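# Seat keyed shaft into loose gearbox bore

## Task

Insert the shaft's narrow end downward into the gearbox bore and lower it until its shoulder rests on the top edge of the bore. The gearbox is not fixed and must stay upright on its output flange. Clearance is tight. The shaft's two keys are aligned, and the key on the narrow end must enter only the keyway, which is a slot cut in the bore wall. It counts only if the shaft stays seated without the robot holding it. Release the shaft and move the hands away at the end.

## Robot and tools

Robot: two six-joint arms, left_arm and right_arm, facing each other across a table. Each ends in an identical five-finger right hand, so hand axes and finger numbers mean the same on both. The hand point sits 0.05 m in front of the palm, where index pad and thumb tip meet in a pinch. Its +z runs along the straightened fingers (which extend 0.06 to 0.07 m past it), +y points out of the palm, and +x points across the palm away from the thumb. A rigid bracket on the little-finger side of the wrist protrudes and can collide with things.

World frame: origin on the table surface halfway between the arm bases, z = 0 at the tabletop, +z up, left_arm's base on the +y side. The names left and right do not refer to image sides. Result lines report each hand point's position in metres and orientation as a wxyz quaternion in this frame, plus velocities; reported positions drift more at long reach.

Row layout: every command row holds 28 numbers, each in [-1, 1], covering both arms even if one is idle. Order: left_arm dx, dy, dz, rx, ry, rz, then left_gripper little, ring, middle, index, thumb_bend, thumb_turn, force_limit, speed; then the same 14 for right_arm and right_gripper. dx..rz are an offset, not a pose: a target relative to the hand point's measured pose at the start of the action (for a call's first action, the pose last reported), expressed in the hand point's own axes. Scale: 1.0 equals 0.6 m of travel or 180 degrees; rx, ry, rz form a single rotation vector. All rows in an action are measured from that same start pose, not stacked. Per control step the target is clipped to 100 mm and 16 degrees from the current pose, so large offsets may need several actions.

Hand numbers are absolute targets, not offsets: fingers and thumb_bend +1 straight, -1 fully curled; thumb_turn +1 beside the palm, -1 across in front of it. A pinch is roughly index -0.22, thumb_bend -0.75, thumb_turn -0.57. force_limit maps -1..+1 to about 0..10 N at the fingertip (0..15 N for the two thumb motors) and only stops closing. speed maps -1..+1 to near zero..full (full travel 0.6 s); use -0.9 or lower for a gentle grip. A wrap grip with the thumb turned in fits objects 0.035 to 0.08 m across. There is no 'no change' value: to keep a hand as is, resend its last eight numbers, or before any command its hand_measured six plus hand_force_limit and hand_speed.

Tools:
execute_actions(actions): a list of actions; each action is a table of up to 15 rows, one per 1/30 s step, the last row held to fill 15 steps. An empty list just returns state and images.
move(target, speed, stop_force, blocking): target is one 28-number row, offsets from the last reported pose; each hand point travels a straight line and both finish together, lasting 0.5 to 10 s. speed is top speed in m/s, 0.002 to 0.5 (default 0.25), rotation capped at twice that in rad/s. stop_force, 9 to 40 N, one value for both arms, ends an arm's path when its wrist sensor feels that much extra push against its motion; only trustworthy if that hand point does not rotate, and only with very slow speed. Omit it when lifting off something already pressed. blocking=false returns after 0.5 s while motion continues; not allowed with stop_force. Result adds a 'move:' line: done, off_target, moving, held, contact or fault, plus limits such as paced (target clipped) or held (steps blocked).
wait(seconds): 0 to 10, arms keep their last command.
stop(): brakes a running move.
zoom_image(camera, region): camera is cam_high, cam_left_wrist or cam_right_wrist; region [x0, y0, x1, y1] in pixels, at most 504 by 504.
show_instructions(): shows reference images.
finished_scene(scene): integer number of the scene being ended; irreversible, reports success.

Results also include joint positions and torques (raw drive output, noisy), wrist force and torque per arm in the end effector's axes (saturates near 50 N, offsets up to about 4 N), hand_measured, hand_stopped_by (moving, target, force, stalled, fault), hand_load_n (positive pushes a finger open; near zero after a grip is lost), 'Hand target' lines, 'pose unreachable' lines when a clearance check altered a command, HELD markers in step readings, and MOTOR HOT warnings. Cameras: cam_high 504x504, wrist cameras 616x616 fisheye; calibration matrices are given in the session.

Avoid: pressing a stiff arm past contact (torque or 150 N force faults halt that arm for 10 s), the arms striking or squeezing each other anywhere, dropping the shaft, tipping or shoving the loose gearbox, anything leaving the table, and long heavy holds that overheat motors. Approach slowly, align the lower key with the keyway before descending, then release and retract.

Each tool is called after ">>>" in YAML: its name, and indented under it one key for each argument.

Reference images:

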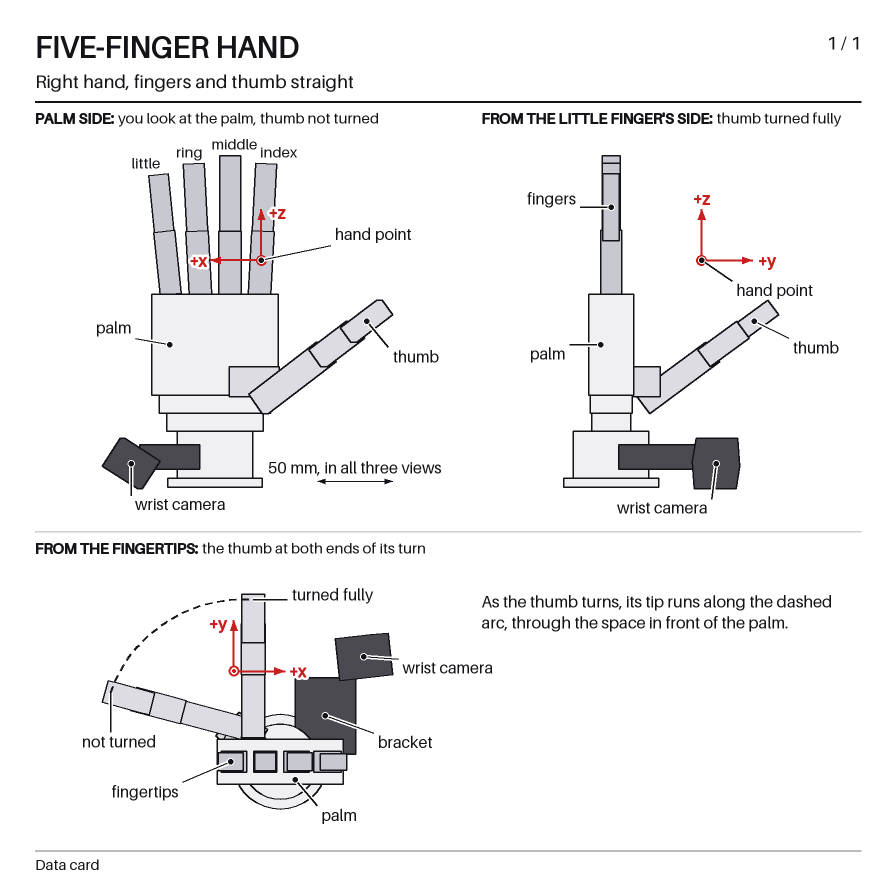

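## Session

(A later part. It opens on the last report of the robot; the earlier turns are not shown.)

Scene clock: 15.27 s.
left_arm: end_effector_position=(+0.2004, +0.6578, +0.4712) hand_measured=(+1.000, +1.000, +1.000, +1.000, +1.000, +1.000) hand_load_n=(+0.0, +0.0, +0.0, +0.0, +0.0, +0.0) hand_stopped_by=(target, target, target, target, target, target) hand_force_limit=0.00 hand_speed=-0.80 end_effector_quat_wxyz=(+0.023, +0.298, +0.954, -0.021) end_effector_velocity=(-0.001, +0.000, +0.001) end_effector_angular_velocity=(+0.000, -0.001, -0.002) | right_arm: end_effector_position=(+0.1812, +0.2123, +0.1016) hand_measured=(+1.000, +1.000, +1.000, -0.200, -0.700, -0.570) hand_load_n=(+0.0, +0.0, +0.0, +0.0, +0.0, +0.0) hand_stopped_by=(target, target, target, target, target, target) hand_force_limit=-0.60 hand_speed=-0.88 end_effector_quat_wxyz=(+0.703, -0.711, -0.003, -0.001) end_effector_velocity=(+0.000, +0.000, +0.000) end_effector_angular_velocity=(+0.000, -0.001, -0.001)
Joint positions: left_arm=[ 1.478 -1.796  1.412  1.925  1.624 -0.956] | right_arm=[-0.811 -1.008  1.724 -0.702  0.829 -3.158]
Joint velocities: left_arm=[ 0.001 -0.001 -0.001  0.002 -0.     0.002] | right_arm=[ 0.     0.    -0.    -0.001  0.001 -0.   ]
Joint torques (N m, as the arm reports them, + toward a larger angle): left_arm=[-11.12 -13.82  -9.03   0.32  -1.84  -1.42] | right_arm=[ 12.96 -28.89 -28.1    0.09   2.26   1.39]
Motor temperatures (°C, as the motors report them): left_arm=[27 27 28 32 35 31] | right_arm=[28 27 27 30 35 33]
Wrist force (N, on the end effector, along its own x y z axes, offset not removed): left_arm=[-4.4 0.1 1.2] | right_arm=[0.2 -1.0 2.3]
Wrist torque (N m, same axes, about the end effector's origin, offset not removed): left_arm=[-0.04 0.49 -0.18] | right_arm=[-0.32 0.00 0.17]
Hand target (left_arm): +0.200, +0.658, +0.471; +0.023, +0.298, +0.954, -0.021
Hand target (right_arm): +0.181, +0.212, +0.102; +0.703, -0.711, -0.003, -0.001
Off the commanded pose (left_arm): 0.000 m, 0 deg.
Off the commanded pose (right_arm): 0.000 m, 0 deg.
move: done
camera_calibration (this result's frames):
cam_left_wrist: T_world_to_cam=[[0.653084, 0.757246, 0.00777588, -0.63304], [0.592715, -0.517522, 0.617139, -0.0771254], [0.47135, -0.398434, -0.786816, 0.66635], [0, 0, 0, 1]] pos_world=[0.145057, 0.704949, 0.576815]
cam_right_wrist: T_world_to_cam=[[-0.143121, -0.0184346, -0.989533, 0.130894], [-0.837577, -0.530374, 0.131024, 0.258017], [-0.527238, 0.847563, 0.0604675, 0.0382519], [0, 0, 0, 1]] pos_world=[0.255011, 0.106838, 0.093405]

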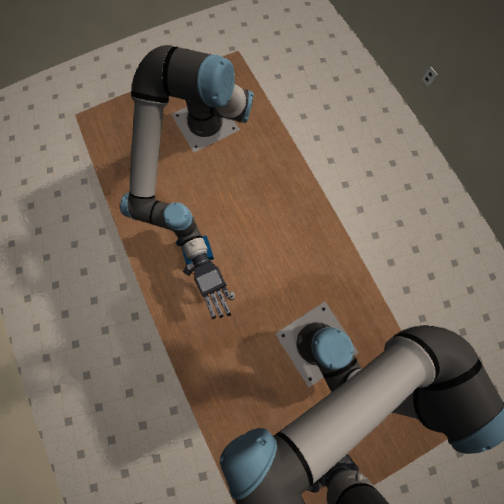

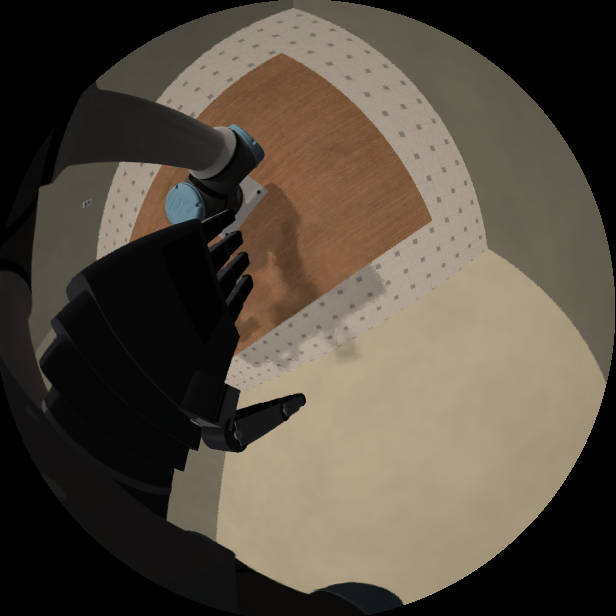

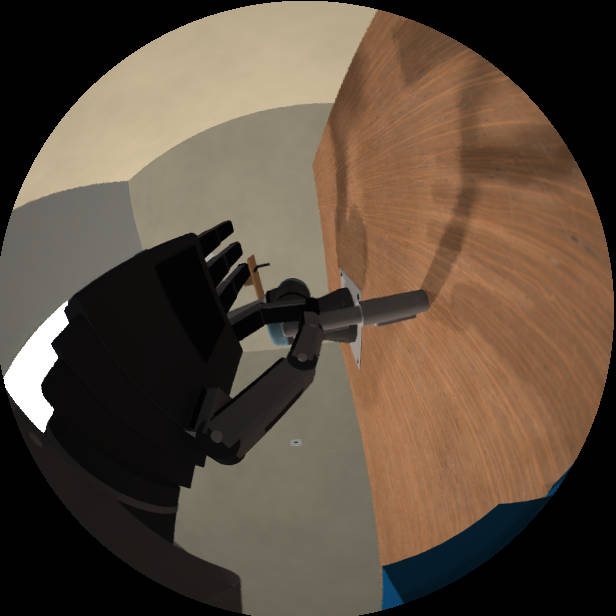

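>>> move:
  target: [0,0,0,0,0,0,1,1,1,1,1,1,0,-0.8,0,0,-0.015,0,0,0,1,1,1,0.4,-0.5,-0.57,-0.6,-0.3]
  speed: 0.02

>>> move:
  target: [0,0,0,0,0,0,1,1,1,1,1,1,0,-0.8,-0.02,0,0,0,0,0,1,1,1,0.4,-0.5,-0.57,-0.6,-0.3]
  speed: 0.02

>>> zoom_image:
  camera: "cam_right_wrist"
  region: [230, 240, 430, 400]

>>> zoom_image:
  camera: "cam_high"
  region: [190, 260, 260, 330]

Scene clock: 16.37 s.
left_arm: end_effector_position=(+0.2004, +0.6578, +0.4712) hand_measured=(+1.000, +1.000, +1.000, +1.000, +1.000, +1.000) hand_load_n=(+0.0, +0.0, +0.0, +0.0, +0.0, +0.0) hand_stopped_by=(target, target, target, target, target, target) hand_force_limit=0.00 hand_speed=-0.80 end_effector_quat_wxyz=(+0.023, +0.298, +0.954, -0.021) end_effector_velocity=(-0.001, +0.000, -0.000) end_effector_angular_velocity=(-0.000, +0.003, +0.001) | right_arm: end_effector_position=(+0.1812, +0.2033, +0.1017) hand_measured=(+1.000, +1.000, +1.000, +0.400, -0.500, -0.570) hand_load_n=(+0.0, +0.0, +0.0, +0.0, +0.0, +0.0) hand_stopped_by=(target, target, target, target, target, target) hand_force_limit=-0.60 hand_speed=-0.30 end_effector_quat_wxyz=(+0.703, -0.711, -0.003, -0.001) end_effector_velocity=(-0.001, -0.000, +0.000) end_effector_angular_velocity=(+0.001, -0.001, +0.002)
Joint positions: left_arm=[ 1.478 -1.796  1.412  1.925  1.624 -0.956] | right_arm=[-0.823 -1.023  1.75  -0.712  0.818 -3.158]
Joint velocities: left_arm=[ 0.002 -0.     0.001  0.003  0.     0.   ] | right_arm=[-0.    -0.001  0.002 -0.002 -0.002  0.   ]
Joint torques (N m, as the arm reports them, + toward a larger angle): left_arm=[-11.02 -13.1   -8.67   0.31  -1.77  -1.55] | right_arm=[-14.49 -44.13  -6.29  -2.13  -2.67  -1.18]
Motor temperatures (°C, as the motors report them): left_arm=[27 27 28 32 35 31] | right_arm=[28 27 27 30 35 33]
Wrist force (N, on the end effector, along its own x y z axes, offset not removed): left_arm=[-2.5 0.6 -0.4] | right_arm=[-0.2 -1.3 4.0]
Wrist torque (N m, same axes, about the end effector's origin, offset not removed): left_arm=[0.03 0.29 -0.15] | right_arm=[-0.46 -0.10 0.23]
Hand target (left_arm): +0.200, +0.658, +0.471; +0.023, +0.298, +0.954, -0.021
Hand target (right_arm): +0.181, +0.203, +0.102; +0.703, -0.711, -0.003, -0.001
Off the commanded pose (left_arm): 0.000 m, 0 deg.
Off the commanded pose (right_arm): 0.000 m, 0 deg.
move: done
camera_calibration (this result's frames):
cam_left_wrist: T_world_to_cam=[[0.653084, 0.757246, 0.00777575, -0.63304], [0.592715, -0.517522, 0.617139, -0.0771254], [0.47135, -0.398434, -0.786816, 0.66635], [0, 0, 0, 1]] pos_world=[0.145057, 0.704949, 0.576815]
cam_right_wrist: T_world_to_cam=[[-0.1431, -0.0184211, -0.989537, 0.130824], [-0.837575, -0.530385, 0.130998, 0.253279], [-0.527248, 0.847557, 0.0604692, 0.0458348], [0, 0, 0, 1]] pos_world=[0.255028, 0.0978977, 0.0935046]

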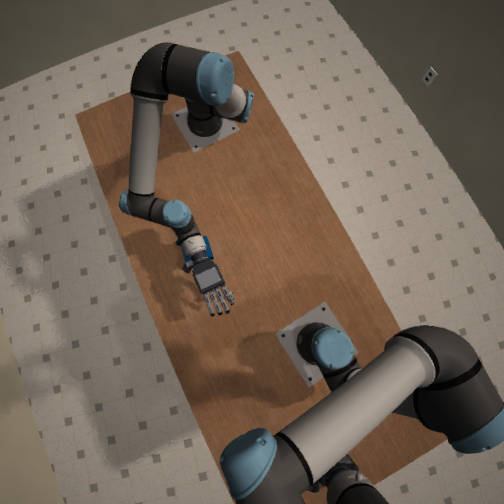

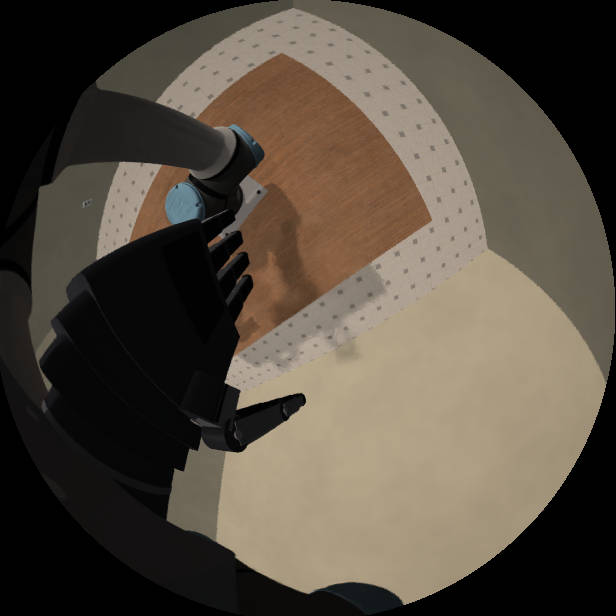

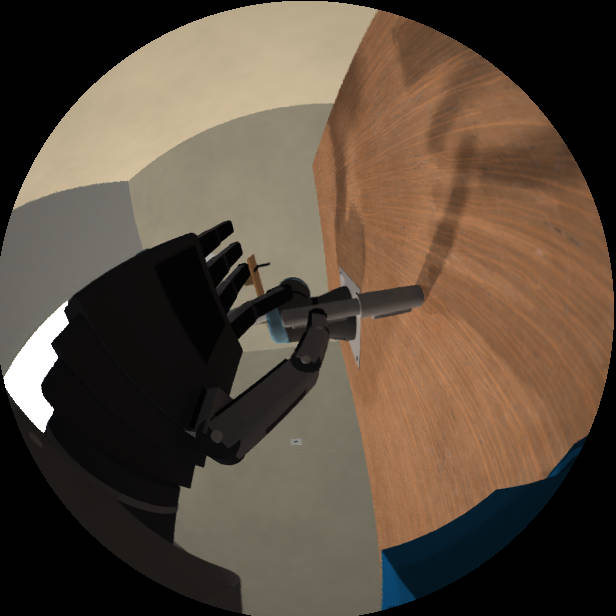

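Scene clock: 17.27 s.
left_arm: end_effector_position=(+0.2004, +0.6578, +0.4712) hand_measured=(+1.000, +1.000, +1.000, +1.000, +1.000, +1.000) hand_load_n=(+0.0, +0.0, +0.0, +0.0, +0.0, +0.0) hand_stopped_by=(target, target, target, target, target, target) hand_force_limit=0.00 hand_speed=-0.80 end_effector_quat_wxyz=(+0.023, +0.298, +0.954, -0.021) end_effector_velocity=(-0.000, +0.000, +0.000) end_effector_angular_velocity=(+0.000, +0.001, +0.001) | right_arm: end_effector_position=(+0.1693, +0.2033, +0.1017) hand_measured=(+1.000, +1.000, +1.000, +0.400, -0.500, -0.570) hand_load_n=(+0.0, +0.0, +0.0, +0.0, +0.0, +0.0) hand_stopped_by=(target, target, target, target, target, target) hand_force_limit=-0.60 hand_speed=-0.30 end_effector_quat_wxyz=(+0.703, -0.711, -0.003, -0.001) end_effector_velocity=(-0.002, +0.000, +0.000) end_effector_angular_velocity=(+0.000, +0.000, +0.002)
Joint positions: left_arm=[ 1.478 -1.796  1.412  1.925  1.624 -0.956] | right_arm=[-0.805 -1.033  1.768 -0.72   0.835 -3.158]
Joint velocities: left_arm=[ 0.001  0.001 -0.     0.001 -0.     0.   ] | right_arm=[ 0.003 -0.001  0.001 -0.001  0.001  0.   ]
Joint torques (N m, as the arm reports them, + toward a larger angle): left_arm=[-11.51 -13.37  -8.87   0.31  -1.83  -1.45] | right_arm=[ 13.42 -36.5    0.64   0.17   2.1    2.94]
Motor temperatures (°C, as the motors report them): left_arm=[27 27 28 32 35 31] | right_arm=[28 27 27 30 35 33]
Wrist force (N, on the end effector, along its own x y z axes, offset not removed): left_arm=[-4.0 0.2 1.9] | right_arm=[4.9 -12.5 3.1]
Wrist torque (N m, same axes, about the end effector's origin, offset not removed): left_arm=[-0.14 0.51 -0.06] | right_arm=[-1.92 -0.77 -1.03]
Hand target (left_arm): +0.200, +0.658, +0.471; +0.023, +0.298, +0.954, -0.021
Hand target (right_arm): +0.169, +0.203, +0.102; +0.703, -0.711, -0.003, -0.001
Off the commanded pose (left_arm): 0.000 m, 0 deg.
Off the commanded pose (right_arm): 0.000 m, 0 deg.
move: done
camera_calibration (this result's frames):
cam_left_wrist: T_world_to_cam=[[0.653083, 0.757246, 0.00777595, -0.63304], [0.592715, -0.517522, 0.617139, -0.0771255], [0.47135, -0.398434, -0.786816, 0.66635], [0, 0, 0, 1]] pos_world=[0.145057, 0.704949, 0.576815]
cam_right_wrist: T_world_to_cam=[[-0.143066, -0.0184138, -0.989542, 0.129032], [-0.83757, -0.530401, 0.130964, 0.243307], [-0.527265, 0.847547, 0.0604594, 0.0395738], [0, 0, 0, 1]] pos_world=[0.243113, 0.0978855, 0.0934258]

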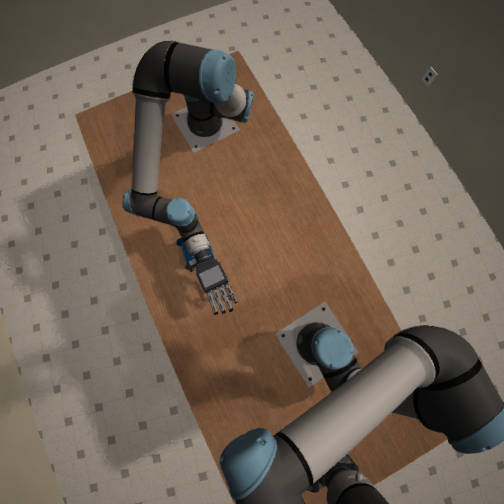

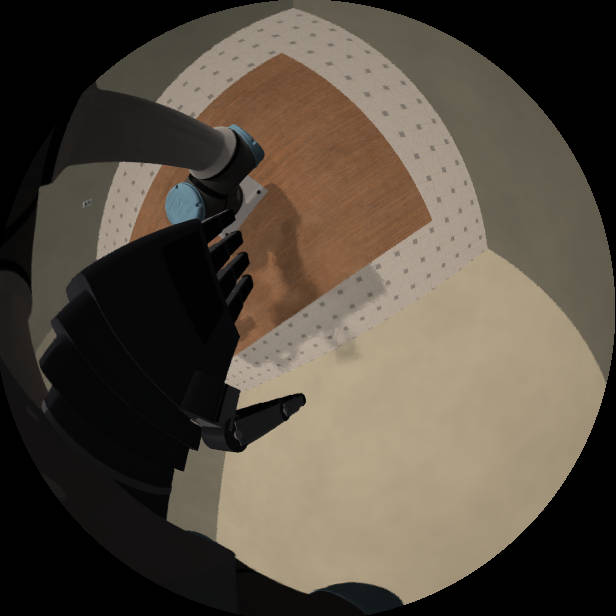

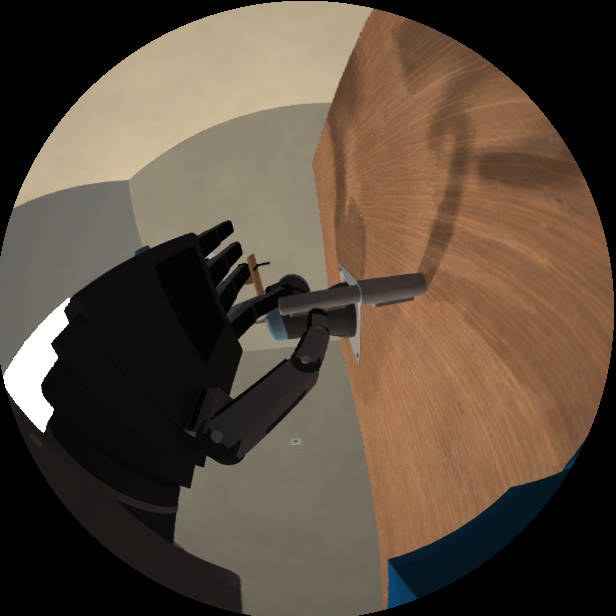

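Region (230, 240, 430, 400) of cam_right_wrist's 616x616 image, scaled by 2.520, with more detail than that image has; it fills the top 403 rows of this view, and the rest is white.

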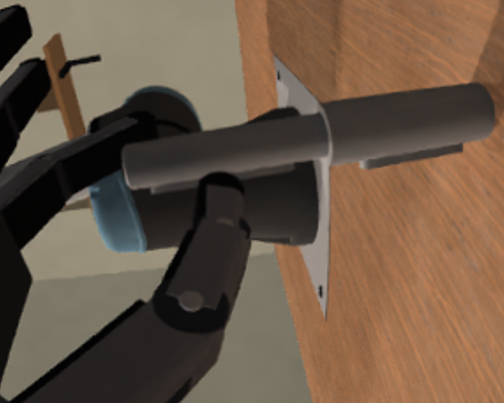

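Region (190, 260, 260, 330) of cam_high's 504x504 image, scaled by 7.200, with more detail than that image has.

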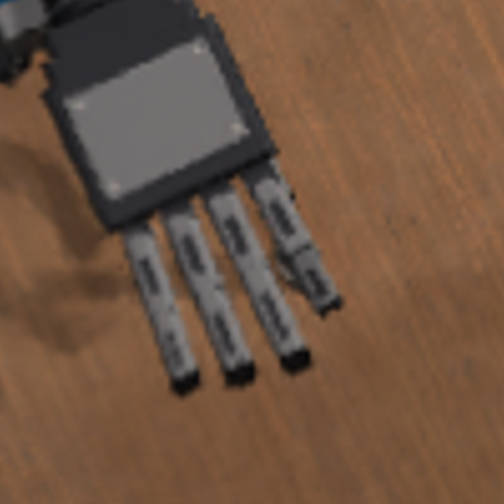

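>>> move:
  target: [0,0,0,0,0,0,1,1,1,1,1,1,0,-0.8,0.004,-0.012,0.018,0,0,0,1,1,1,0.4,-0.6,-0.57,-0.6,-0.3]
  speed: 0.02

>>> move:
  target: [0,0,0,0,0,0,1,1,1,1,1,1,0,-0.8,0,0,0,0,0,0,1,1,1,0.1,-0.7,-0.57,-0.7,-0.8]

>>> zoom_image:
  camera: "cam_right_wrist"
  region: [230, 240, 430, 400]

>>> zoom_image:
  camera: "cam_high"
  region: [190, 260, 260, 330]

Scene clock: 18.47 s.
left_arm: end_effector_position=(+0.2004, +0.6578, +0.4712) hand_measured=(+1.000, +1.000, +1.000, +1.000, +1.000, +1.000) hand_load_n=(+0.0, +0.0, +0.0, +0.0, +0.0, +0.0) hand_stopped_by=(target, target, target, target, target, target) hand_force_limit=0.00 hand_speed=-0.80 end_effector_quat_wxyz=(+0.023, +0.298, +0.954, -0.021) end_effector_velocity=(+0.001, +0.000, -0.000) end_effector_angular_velocity=(+0.001, +0.000, -0.001) | right_arm: end_effector_position=(+0.1716, +0.2141, +0.1087) hand_measured=(+1.000, +1.000, +1.000, +0.400, -0.600, -0.570) hand_load_n=(+0.0, +0.0, +0.0, +0.0, +0.0, +0.0) hand_stopped_by=(target, target, target, target, target, target) hand_force_limit=-0.60 hand_speed=-0.30 end_effector_quat_wxyz=(+0.703, -0.711, -0.003, -0.001) end_effector_velocity=(+0.001, +0.001, +0.001) end_effector_angular_velocity=(-0.001, +0.001, -0.000)
Joint positions: left_arm=[ 1.478 -1.796  1.412  1.925  1.624 -0.956] | right_arm=[-0.795 -1.024  1.729 -0.69   0.846 -3.157]
Joint velocities: left_arm=[-0.001  0.002 -0.001 -0.001 -0.001 -0.   ] | right_arm=[ 0.     0.001 -0.005  0.005  0.     0.   ]
Joint torques (N m, as the arm reports them, + toward a larger angle): left_arm=[-10.38 -13.07  -9.17   0.32  -1.81  -1.59] | right_arm=[ 13.21 -28.56 -28.78   0.23   2.51   0.99]
Motor temperatures (°C, as the motors report them): left_arm=[27 27 28 32 35 31] | right_arm=[28 27 27 30 35 33]
Wrist force (N, on the end effector, along its own x y z axes, offset not removed): left_arm=[-2.6 0.7 2.5] | right_arm=[-3.2 1.6 1.7]
Wrist torque (N m, same axes, about the end effector's origin, offset not removed): left_arm=[-0.02 0.21 -0.22] | right_arm=[0.05 0.52 0.10]
Hand target (left_arm): +0.200, +0.658, +0.471; +0.023, +0.298, +0.954, -0.021
Hand target (right_arm): +0.172, +0.214, +0.109; +0.703, -0.711, -0.003, -0.001
Off the commanded pose (left_arm): 0.000 m, 0 deg.
Off the commanded pose (right_arm): 0.000 m, 0 deg.
move: done
camera_calibration (this result's frames):
cam_left_wrist: T_world_to_cam=[[0.653083, 0.757246, 0.00777561, -0.63304], [0.592715, -0.517522, 0.617139, -0.0771256], [0.47135, -0.398434, -0.786816, 0.66635], [0, 0, 0, 1]] pos_world=[0.145057, 0.704949, 0.576815]
cam_right_wrist: T_world_to_cam=[[-0.143107, -0.0183992, -0.989536, 0.136532], [-0.837566, -0.530401, 0.130991, 0.250009], [-0.527261, 0.847547, 0.0604935, 0.0312234], [0, 0, 0, 1]] pos_world=[0.245401, 0.108654, 0.100466]

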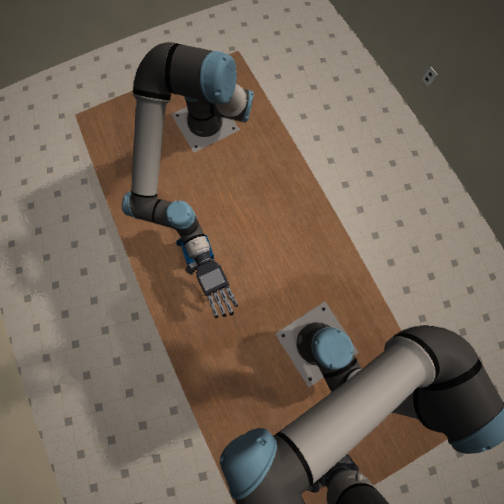

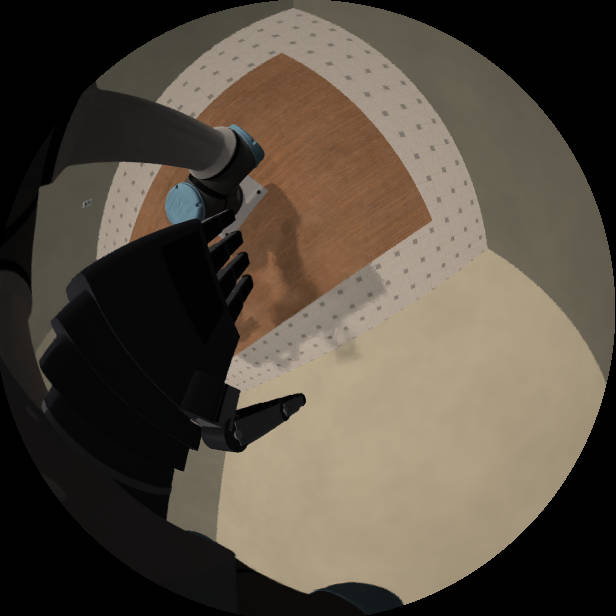

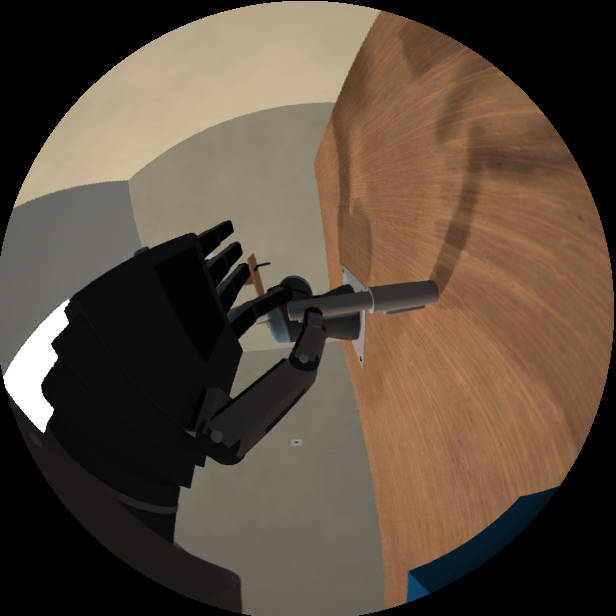

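Scene clock: 19.63 s.
left_arm: end_effector_position=(+0.2004, +0.6578, +0.4712) hand_measured=(+1.000, +1.000, +1.000, +1.000, +1.000, +1.000) hand_load_n=(+0.0, +0.0, +0.0, +0.0, +0.0, +0.0) hand_stopped_by=(target, target, target, target, target, target) hand_force_limit=0.00 hand_speed=-0.80 end_effector_quat_wxyz=(+0.023, +0.298, +0.954, -0.021) end_effector_velocity=(+0.001, +0.000, -0.001) end_effector_angular_velocity=(+0.001, +0.001, -0.000) | right_arm: end_effector_position=(+0.1716, +0.2141, +0.1087) hand_measured=(+1.000, +1.000, +1.000, +0.100, -0.700, -0.570) hand_load_n=(+0.0, +0.0, +0.0, +0.0, +0.0, +0.0) hand_stopped_by=(target, target, target, target, target, target) hand_force_limit=-0.70 hand_speed=-0.80 end_effector_quat_wxyz=(+0.703, -0.711, -0.003, -0.001) end_effector_velocity=(-0.000, -0.000, -0.000) end_effector_angular_velocity=(-0.000, +0.000, +0.000)
Joint positions: left_arm=[ 1.478 -1.796  1.412  1.925  1.624 -0.956] | right_arm=[-0.795 -1.024  1.729 -0.69   0.846 -3.157]
Joint velocities: left_arm=[-0.     0.003 -0.    -0.002 -0.001  0.   ] | right_arm=[ 0.  0.  0.  0.  0. -0.]
Joint torques (N m, as the arm reports them, + toward a larger angle): left_arm=[-11.04 -13.24  -9.25   0.35  -1.9   -1.66] | right_arm=[  2.66 -43.53  -7.64  -2.63  -1.75   0.6 ]
Motor temperatures (°C, as the motors report them): left_arm=[27 27 28 32 35 31] | right_arm=[28 27 27 30 35 33]
Wrist force (N, on the end effector, along its own x y z axes, offset not removed): left_arm=[-2.6 -0.4 1.6] | right_arm=[-1.1 -4.0 1.6]
Wrist torque (N m, same axes, about the end effector's origin, offset not removed): left_arm=[-0.02 0.44 -0.17] | right_arm=[-0.68 0.32 -0.11]
Hand target (left_arm): +0.200, +0.658, +0.471; +0.023, +0.298, +0.954, -0.021
Hand target (right_arm): +0.172, +0.214, +0.109; +0.703, -0.711, -0.003, -0.001
Off the commanded pose (left_arm): 0.000 m, 0 deg.
Off the commanded pose (right_arm): 0.000 m, 0 deg.
move: done
camera_calibration (this result's frames):
cam_left_wrist: T_world_to_cam=[[0.653084, 0.757246, 0.00777575, -0.63304], [0.592715, -0.517522, 0.617139, -0.0771255], [0.47135, -0.398434, -0.786816, 0.66635], [0, 0, 0, 1]] pos_world=[0.145057, 0.704949, 0.576815]
cam_right_wrist: T_world_to_cam=[[-0.143134, -0.0184314, -0.989532, 0.136511], [-0.837561, -0.530398, 0.131031, 0.249993], [-0.52726, 0.847549, 0.0604806, 0.0312069], [0, 0, 0, 1]] pos_world=[0.245378, 0.108663, 0.100438]

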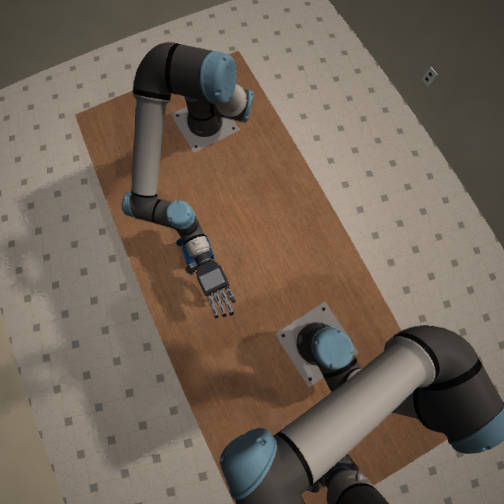

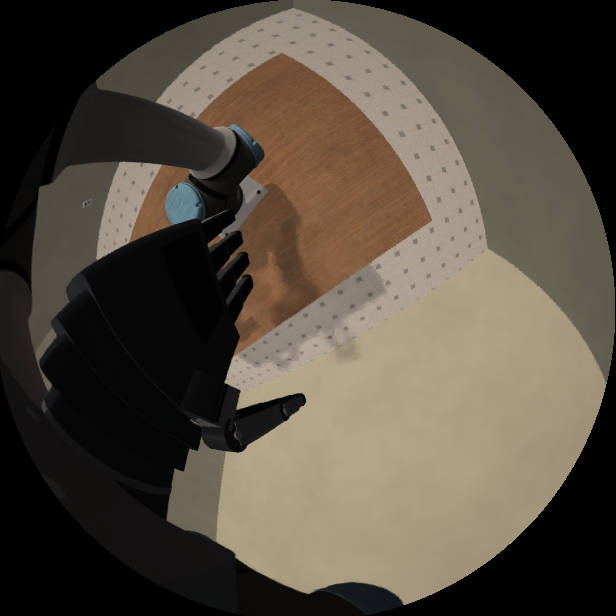

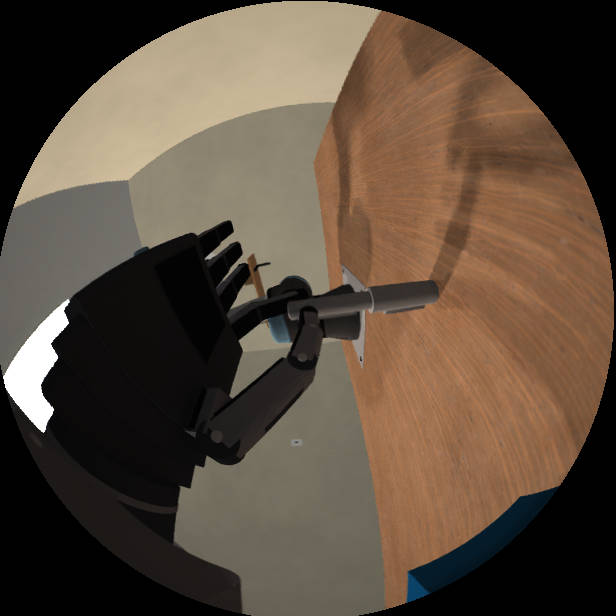

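Region (230, 240, 430, 400) of cam_right_wrist's 616x616 image, scaled by 2.520, with more detail than that image has; it fills the top 403 rows of this view, and the rest is white.

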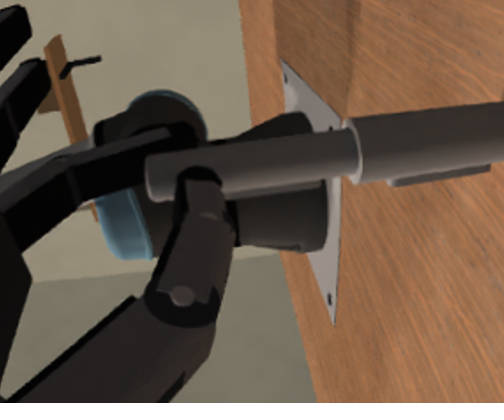

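Region (190, 260, 260, 330) of cam_high's 504x504 image, scaled by 7.200, with more detail than that image has.

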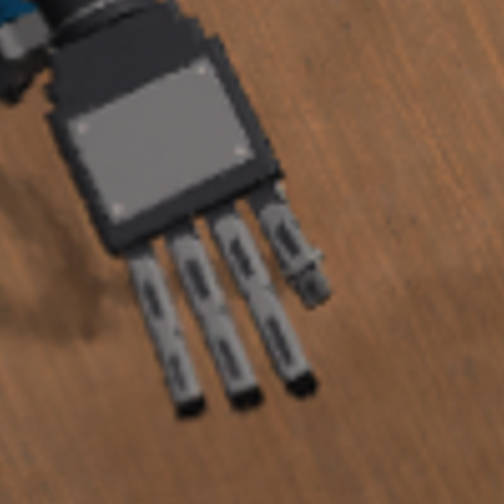

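Looks centred under the index. Close.

>>> move:
  target: [0,0,0,0,0,0,1,1,1,1,1,1,0,-0.8,0,0,0,0,0,0,1,1,1,-0.25,-0.7,-0.57,0.2,-0.9]

>>> zoom_image:
  camera: "cam_right_wrist"
  region: [230, 240, 450, 400]

Scene clock: 20.57 s.
left_arm: end_effector_position=(+0.2004, +0.6578, +0.4712) hand_measured=(+1.000, +1.000, +1.000, +1.000, +1.000, +1.000) hand_load_n=(+0.0, +0.0, +0.0, +0.0, +0.0, +0.0) hand_stopped_by=(target, target, target, target, target, target) hand_force_limit=0.00 hand_speed=-0.80 end_effector_quat_wxyz=(+0.023, +0.298, +0.954, -0.021) end_effector_velocity=(+0.000, +0.000, -0.000) end_effector_angular_velocity=(+0.001, -0.000, -0.000) | right_arm: end_effector_position=(+0.1716, +0.2141, +0.1087) hand_measured=(+1.000, +1.000, +1.000, -0.002, -0.698, -0.570) hand_load_n=(+0.0, +0.0, +0.0, +6.0, +2.0, +0.5) hand_stopped_by=(target, target, target, force, target, target) hand_force_limit=0.20 hand_speed=-0.90 end_effector_quat_wxyz=(+0.703, -0.711, -0.003, -0.001) end_effector_velocity=(-0.000, +0.000, +0.000) end_effector_angular_velocity=(+0.000, +0.000, +0.001)
Joint positions: left_arm=[ 1.478 -1.796  1.412  1.925  1.624 -0.956] | right_arm=[-0.795 -1.024  1.729 -0.69   0.846 -3.157]
Joint velocities: left_arm=[ 0.    -0.     0.    -0.001 -0.001  0.   ] | right_arm=[ 0.    -0.     0.    -0.    -0.001  0.   ]
Joint torques (N m, as the arm reports them, + toward a larger angle): left_arm=[-11.09 -13.59  -8.76   0.33  -1.72  -1.41] | right_arm=[  3.07 -41.59  -7.89  -1.82  -2.28   0.55]
Motor temperatures (°C, as the motors report them): left_arm=[27 27 28 32 35 31] | right_arm=[28 27 27 30 35 33]
Wrist force (N, on the end effector, along its own x y z axes, offset not removed): left_arm=[-1.8 0.7 1.3] | right_arm=[-2.5 -4.2 -0.2]
Wrist torque (N m, same axes, about the end effector's origin, offset not removed): left_arm=[0.11 0.05 -0.02] | right_arm=[-0.19 0.51 0.18]
Hand target (left_arm): +0.200, +0.658, +0.471; +0.023, +0.298, +0.954, -0.021
Hand target (right_arm): +0.172, +0.214, +0.109; +0.703, -0.711, -0.003, -0.001
Off the commanded pose (left_arm): 0.000 m, 0 deg.
Off the commanded pose (right_arm): 0.000 m, 0 deg.
move: done
camera_calibration (this result's frames):
cam_left_wrist: T_world_to_cam=[[0.653084, 0.757246, 0.007776, -0.63304], [0.592715, -0.517522, 0.617139, -0.0771253], [0.47135, -0.398434, -0.786816, 0.66635], [0, 0, 0, 1]] pos_world=[0.145057, 0.704949, 0.576815]
cam_right_wrist: T_world_to_cam=[[-0.143108, -0.018402, -0.989536, 0.136517], [-0.837565, -0.530402, 0.130993, 0.250001], [-0.527262, 0.847547, 0.0604919, 0.0312041], [0, 0, 0, 1]] pos_world=[0.245381, 0.108666, 0.100453]

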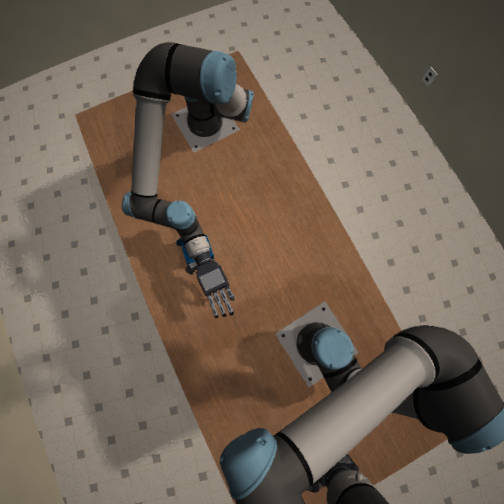

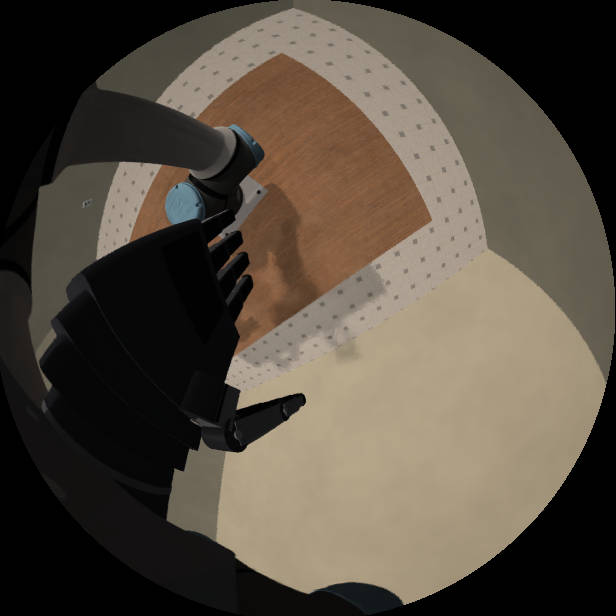

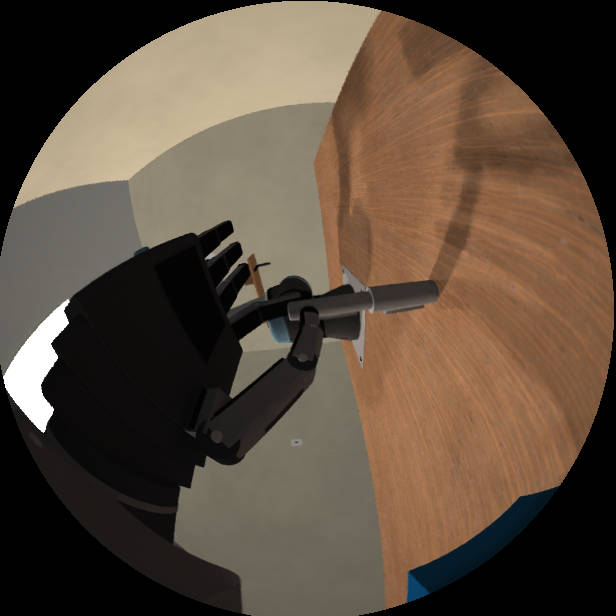

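Region (230, 240, 450, 400) of cam_right_wrist's 616x616 image, scaled by 2.291, with more detail than that image has; it fills the top 367 rows of this view, and the rest is white.

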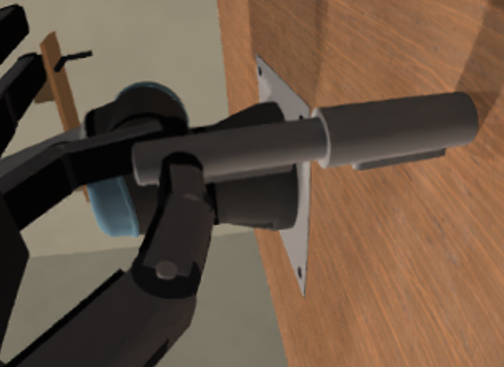

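>>> move:
  target: [0,0,0,0,0,-0.193,1,1,1,0.4,-0.5,-0.57,0,0,0,-0.01,0,0,0,0,1,1,1,-0.3,-0.7,-0.57,0.9,-0.9]
  speed: 0.2

>>> move:
  target: [-0.35,-0.45,0,0,0,0,1,1,1,0.4,-0.5,-0.57,0,0,0,-0.4,0,0,0,0,1,1,1,-0.3,-0.7,-0.57,0.9,-0.9]
  speed: 0.15

Scene clock: 22.97 s.
left_arm: end_effector_position=(+0.2004, +0.6578, +0.4712) hand_measured=(+1.000, +1.000, +1.000, +0.400, -0.500, -0.570) hand_load_n=(+0.0, +0.0, +0.0, +0.0, +0.0, +0.0) hand_stopped_by=(target, target, target, target, target, target) hand_force_limit=0.00 hand_speed=0.00 end_effector_quat_wxyz=(+0.015, -0.000, +1.000, -0.027) end_effector_velocity=(+0.000, -0.000, +0.000) end_effector_angular_velocity=(+0.000, -0.000, +0.006) | right_arm: end_effector_position=(+0.1715, +0.2141, +0.1147) hand_measured=(+1.000, +1.000, +1.000, -0.016, -0.698, -0.570) hand_load_n=(+0.0, +0.0, +0.0, +1.5, +1.0, +0.0) hand_stopped_by=(target, target, target, force, target, target) hand_force_limit=0.90 hand_speed=-0.90 end_effector_quat_wxyz=(+0.703, -0.711, -0.003, -0.001) end_effector_velocity=(+0.000, -0.000, -0.000) end_effector_angular_velocity=(-0.001, +0.000, -0.000)
Joint positions: left_arm=[ 1.328 -1.77   1.384  1.919  1.62  -1.712] | right_arm=[-0.794 -1.033  1.725 -0.677  0.846 -3.157]
Joint velocities: left_arm=[-0.004  0.    -0.001 -0.001 -0.001 -0.01 ] | right_arm=[-0.001 -0.    -0.     0.001 -0.    -0.   ]
Joint torques (N m, as the arm reports them, + toward a larger angle): left_arm=[-10.37  -2.26 -25.37   0.32  -1.81  -1.46] | right_arm=[ 12.57 -44.69 -29.2    0.07   2.47   1.67]
Motor temperatures (°C, as the motors report them): left_arm=[27 27 28 32 35 31] | right_arm=[28 27 27 30 35 33]
Wrist force (N, on the end effector, along its own x y z axes, offset not removed): left_arm=[-3.9 0.2 1.9] | right_arm=[0.2 0.4 1.6]
Wrist torque (N m, same axes, about the end effector's origin, offset not removed): left_arm=[0.20 0.35 -0.28] | right_arm=[-0.29 0.09 0.14]
Hand target (left_arm): +0.200, +0.658, +0.471; +0.015, -0.000, +1.000, -0.027
Hand target (right_arm): +0.172, +0.214, +0.115; +0.703, -0.711, -0.003, -0.001
Off the commanded pose (left_arm): 0.000 m, 0 deg.
Off the commanded pose (right_arm): 0.000 m, 0 deg.
move: done
camera_calibration (this result's frames):
cam_left_wrist: T_world_to_cam=[[0.106599, 0.994053, -0.0222784, -0.665125], [0.796993, -0.072027, 0.599678, -0.402819], [0.594507, -0.0816807, -0.799931, 0.43945], [0, 0, 0, 1]] pos_world=[0.13069, 0.66805, 0.578274]
cam_right_wrist: T_world_to_cam=[[-0.143116, -0.0184022, -0.989535, 0.142447], [-0.837564, -0.530401, 0.131, 0.249204], [-0.527261, 0.847547, 0.0604959, 0.0307643], [0, 0, 0, 1]] pos_world=[0.245332, 0.108725, 0.106449]

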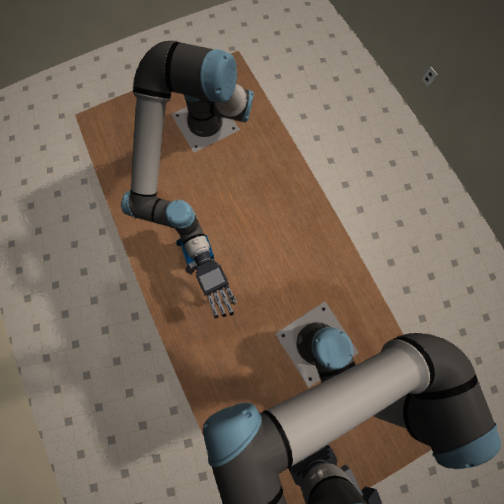

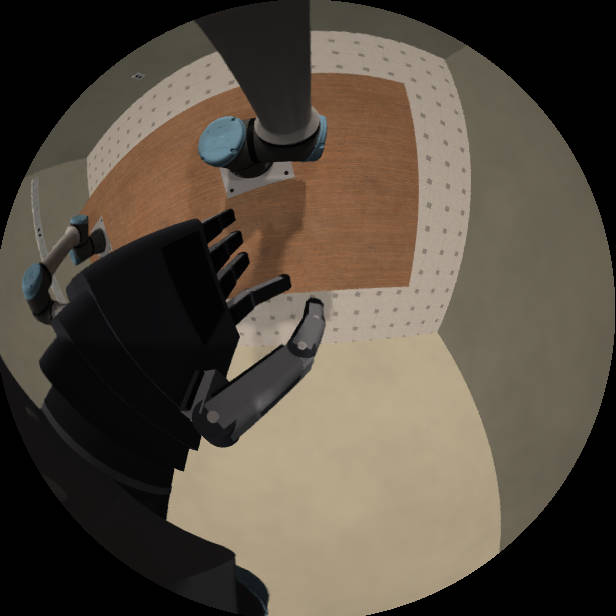

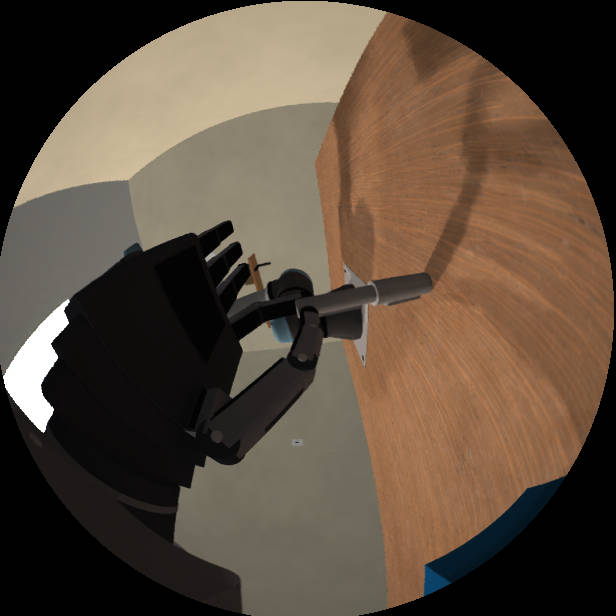

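Scene clock: 25.77 s.
left_arm: end_effector_position=(+0.4099, +0.3883, +0.4918) hand_measured=(+1.000, +1.000, +1.000, +0.400, -0.500, -0.570) hand_load_n=(+0.0, +0.0, +0.0, +0.0, +0.0, +0.0) hand_stopped_by=(target, target, target, target, target, target) hand_force_limit=0.00 hand_speed=0.00 end_effector_quat_wxyz=(+0.015, -0.000, +1.000, -0.027) end_effector_velocity=(+0.001, -0.001, +0.001) end_effector_angular_velocity=(-0.001, +0.001, +0.001) | right_arm: end_effector_position=(+0.1695, +0.2165, +0.3548) hand_measured=(+1.000, +1.000, +1.000, -0.018, -0.700, -0.570) hand_load_n=(+0.0, +0.0, +0.0, +0.0, +0.0, +0.0) hand_stopped_by=(target, target, target, force, target, target) hand_force_limit=0.90 hand_speed=-0.90 end_effector_quat_wxyz=(+0.703, -0.711, -0.003, -0.001) end_effector_velocity=(+0.000, +0.000, +0.000) end_effector_angular_velocity=(+0.000, -0.001, -0.001)
Joint positions: left_arm=[ 0.778 -1.135  0.593  2.053  1.594 -2.262] | right_arm=[-0.789 -1.256  1.381 -0.111  0.852 -3.157]
Joint velocities: left_arm=[ 0.002  0.007 -0.013  0.006  0.002  0.   ] | right_arm=[ 0.     0.    -0.001  0.001  0.001 -0.   ]
Joint torques (N m, as the arm reports them, + toward a larger angle): left_arm=[ 12.71 -28.91 -25.77   4.31   1.74  -1.41] | right_arm=[ 12.68 -27.16 -34.43  -0.09   1.16  -1.5 ]
Motor temperatures (°C, as the motors report them): left_arm=[27 27 28 32 35 31] | right_arm=[28 27 27 30 35 33]
Wrist force (N, on the end effector, along its own x y z axes, offset not removed): left_arm=[-2.8 1.8 0.1] | right_arm=[0.5 1.8 -0.2]
Wrist torque (N m, same axes, about the end effector's origin, offset not removed): left_arm=[0.37 0.29 -0.13] | right_arm=[0.12 0.14 0.17]
Hand target (left_arm): +0.410, +0.388, +0.492; +0.015, -0.000, +1.000, -0.027
Hand target (right_arm): +0.170, +0.216, +0.355; +0.703, -0.711, -0.003, -0.001
Off the commanded pose (left_arm): 0.000 m, 0 deg.
Off the commanded pose (right_arm): 0.001 m, 0 deg.
move: done
camera_calibration (this result's frames):
cam_left_wrist: T_world_to_cam=[[0.106813, 0.994003, -0.0234312, -0.418562], [0.797213, -0.0715359, 0.599445, -0.60174], [0.594174, -0.0827081, -0.800073, 0.310004], [0, 0, 0, 1]] pos_world=[0.340227, 0.398646, 0.598929]
cam_right_wrist: T_world_to_cam=[[-0.143042, -0.0182881, -0.989548, 0.379747], [-0.837601, -0.530372, 0.13088, 0.217367], [-0.527222, 0.847568, 0.0605475, 0.0131798], [0, 0, 0, 1]] pos_world=[0.243336, 0.11106, 0.346531]

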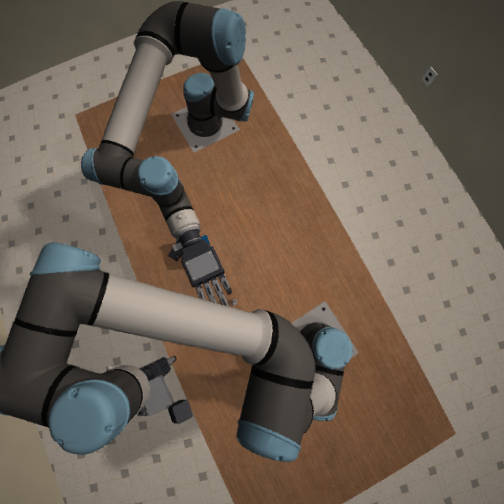

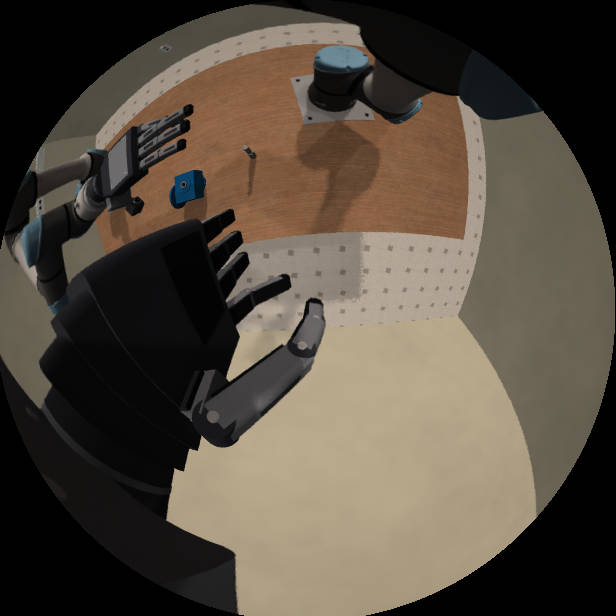

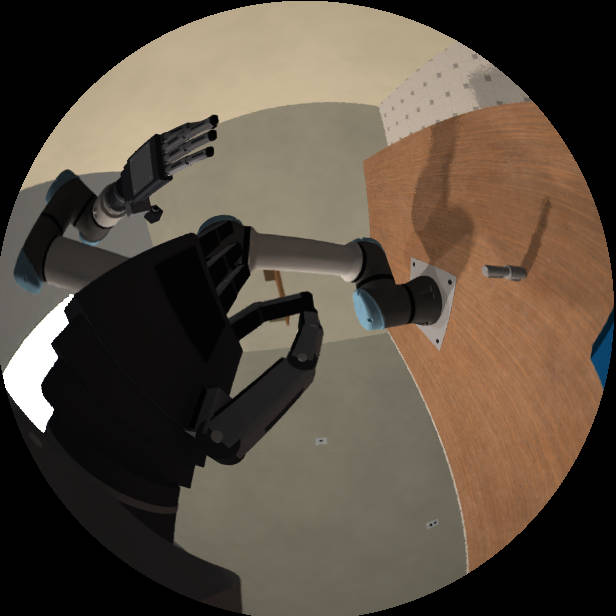

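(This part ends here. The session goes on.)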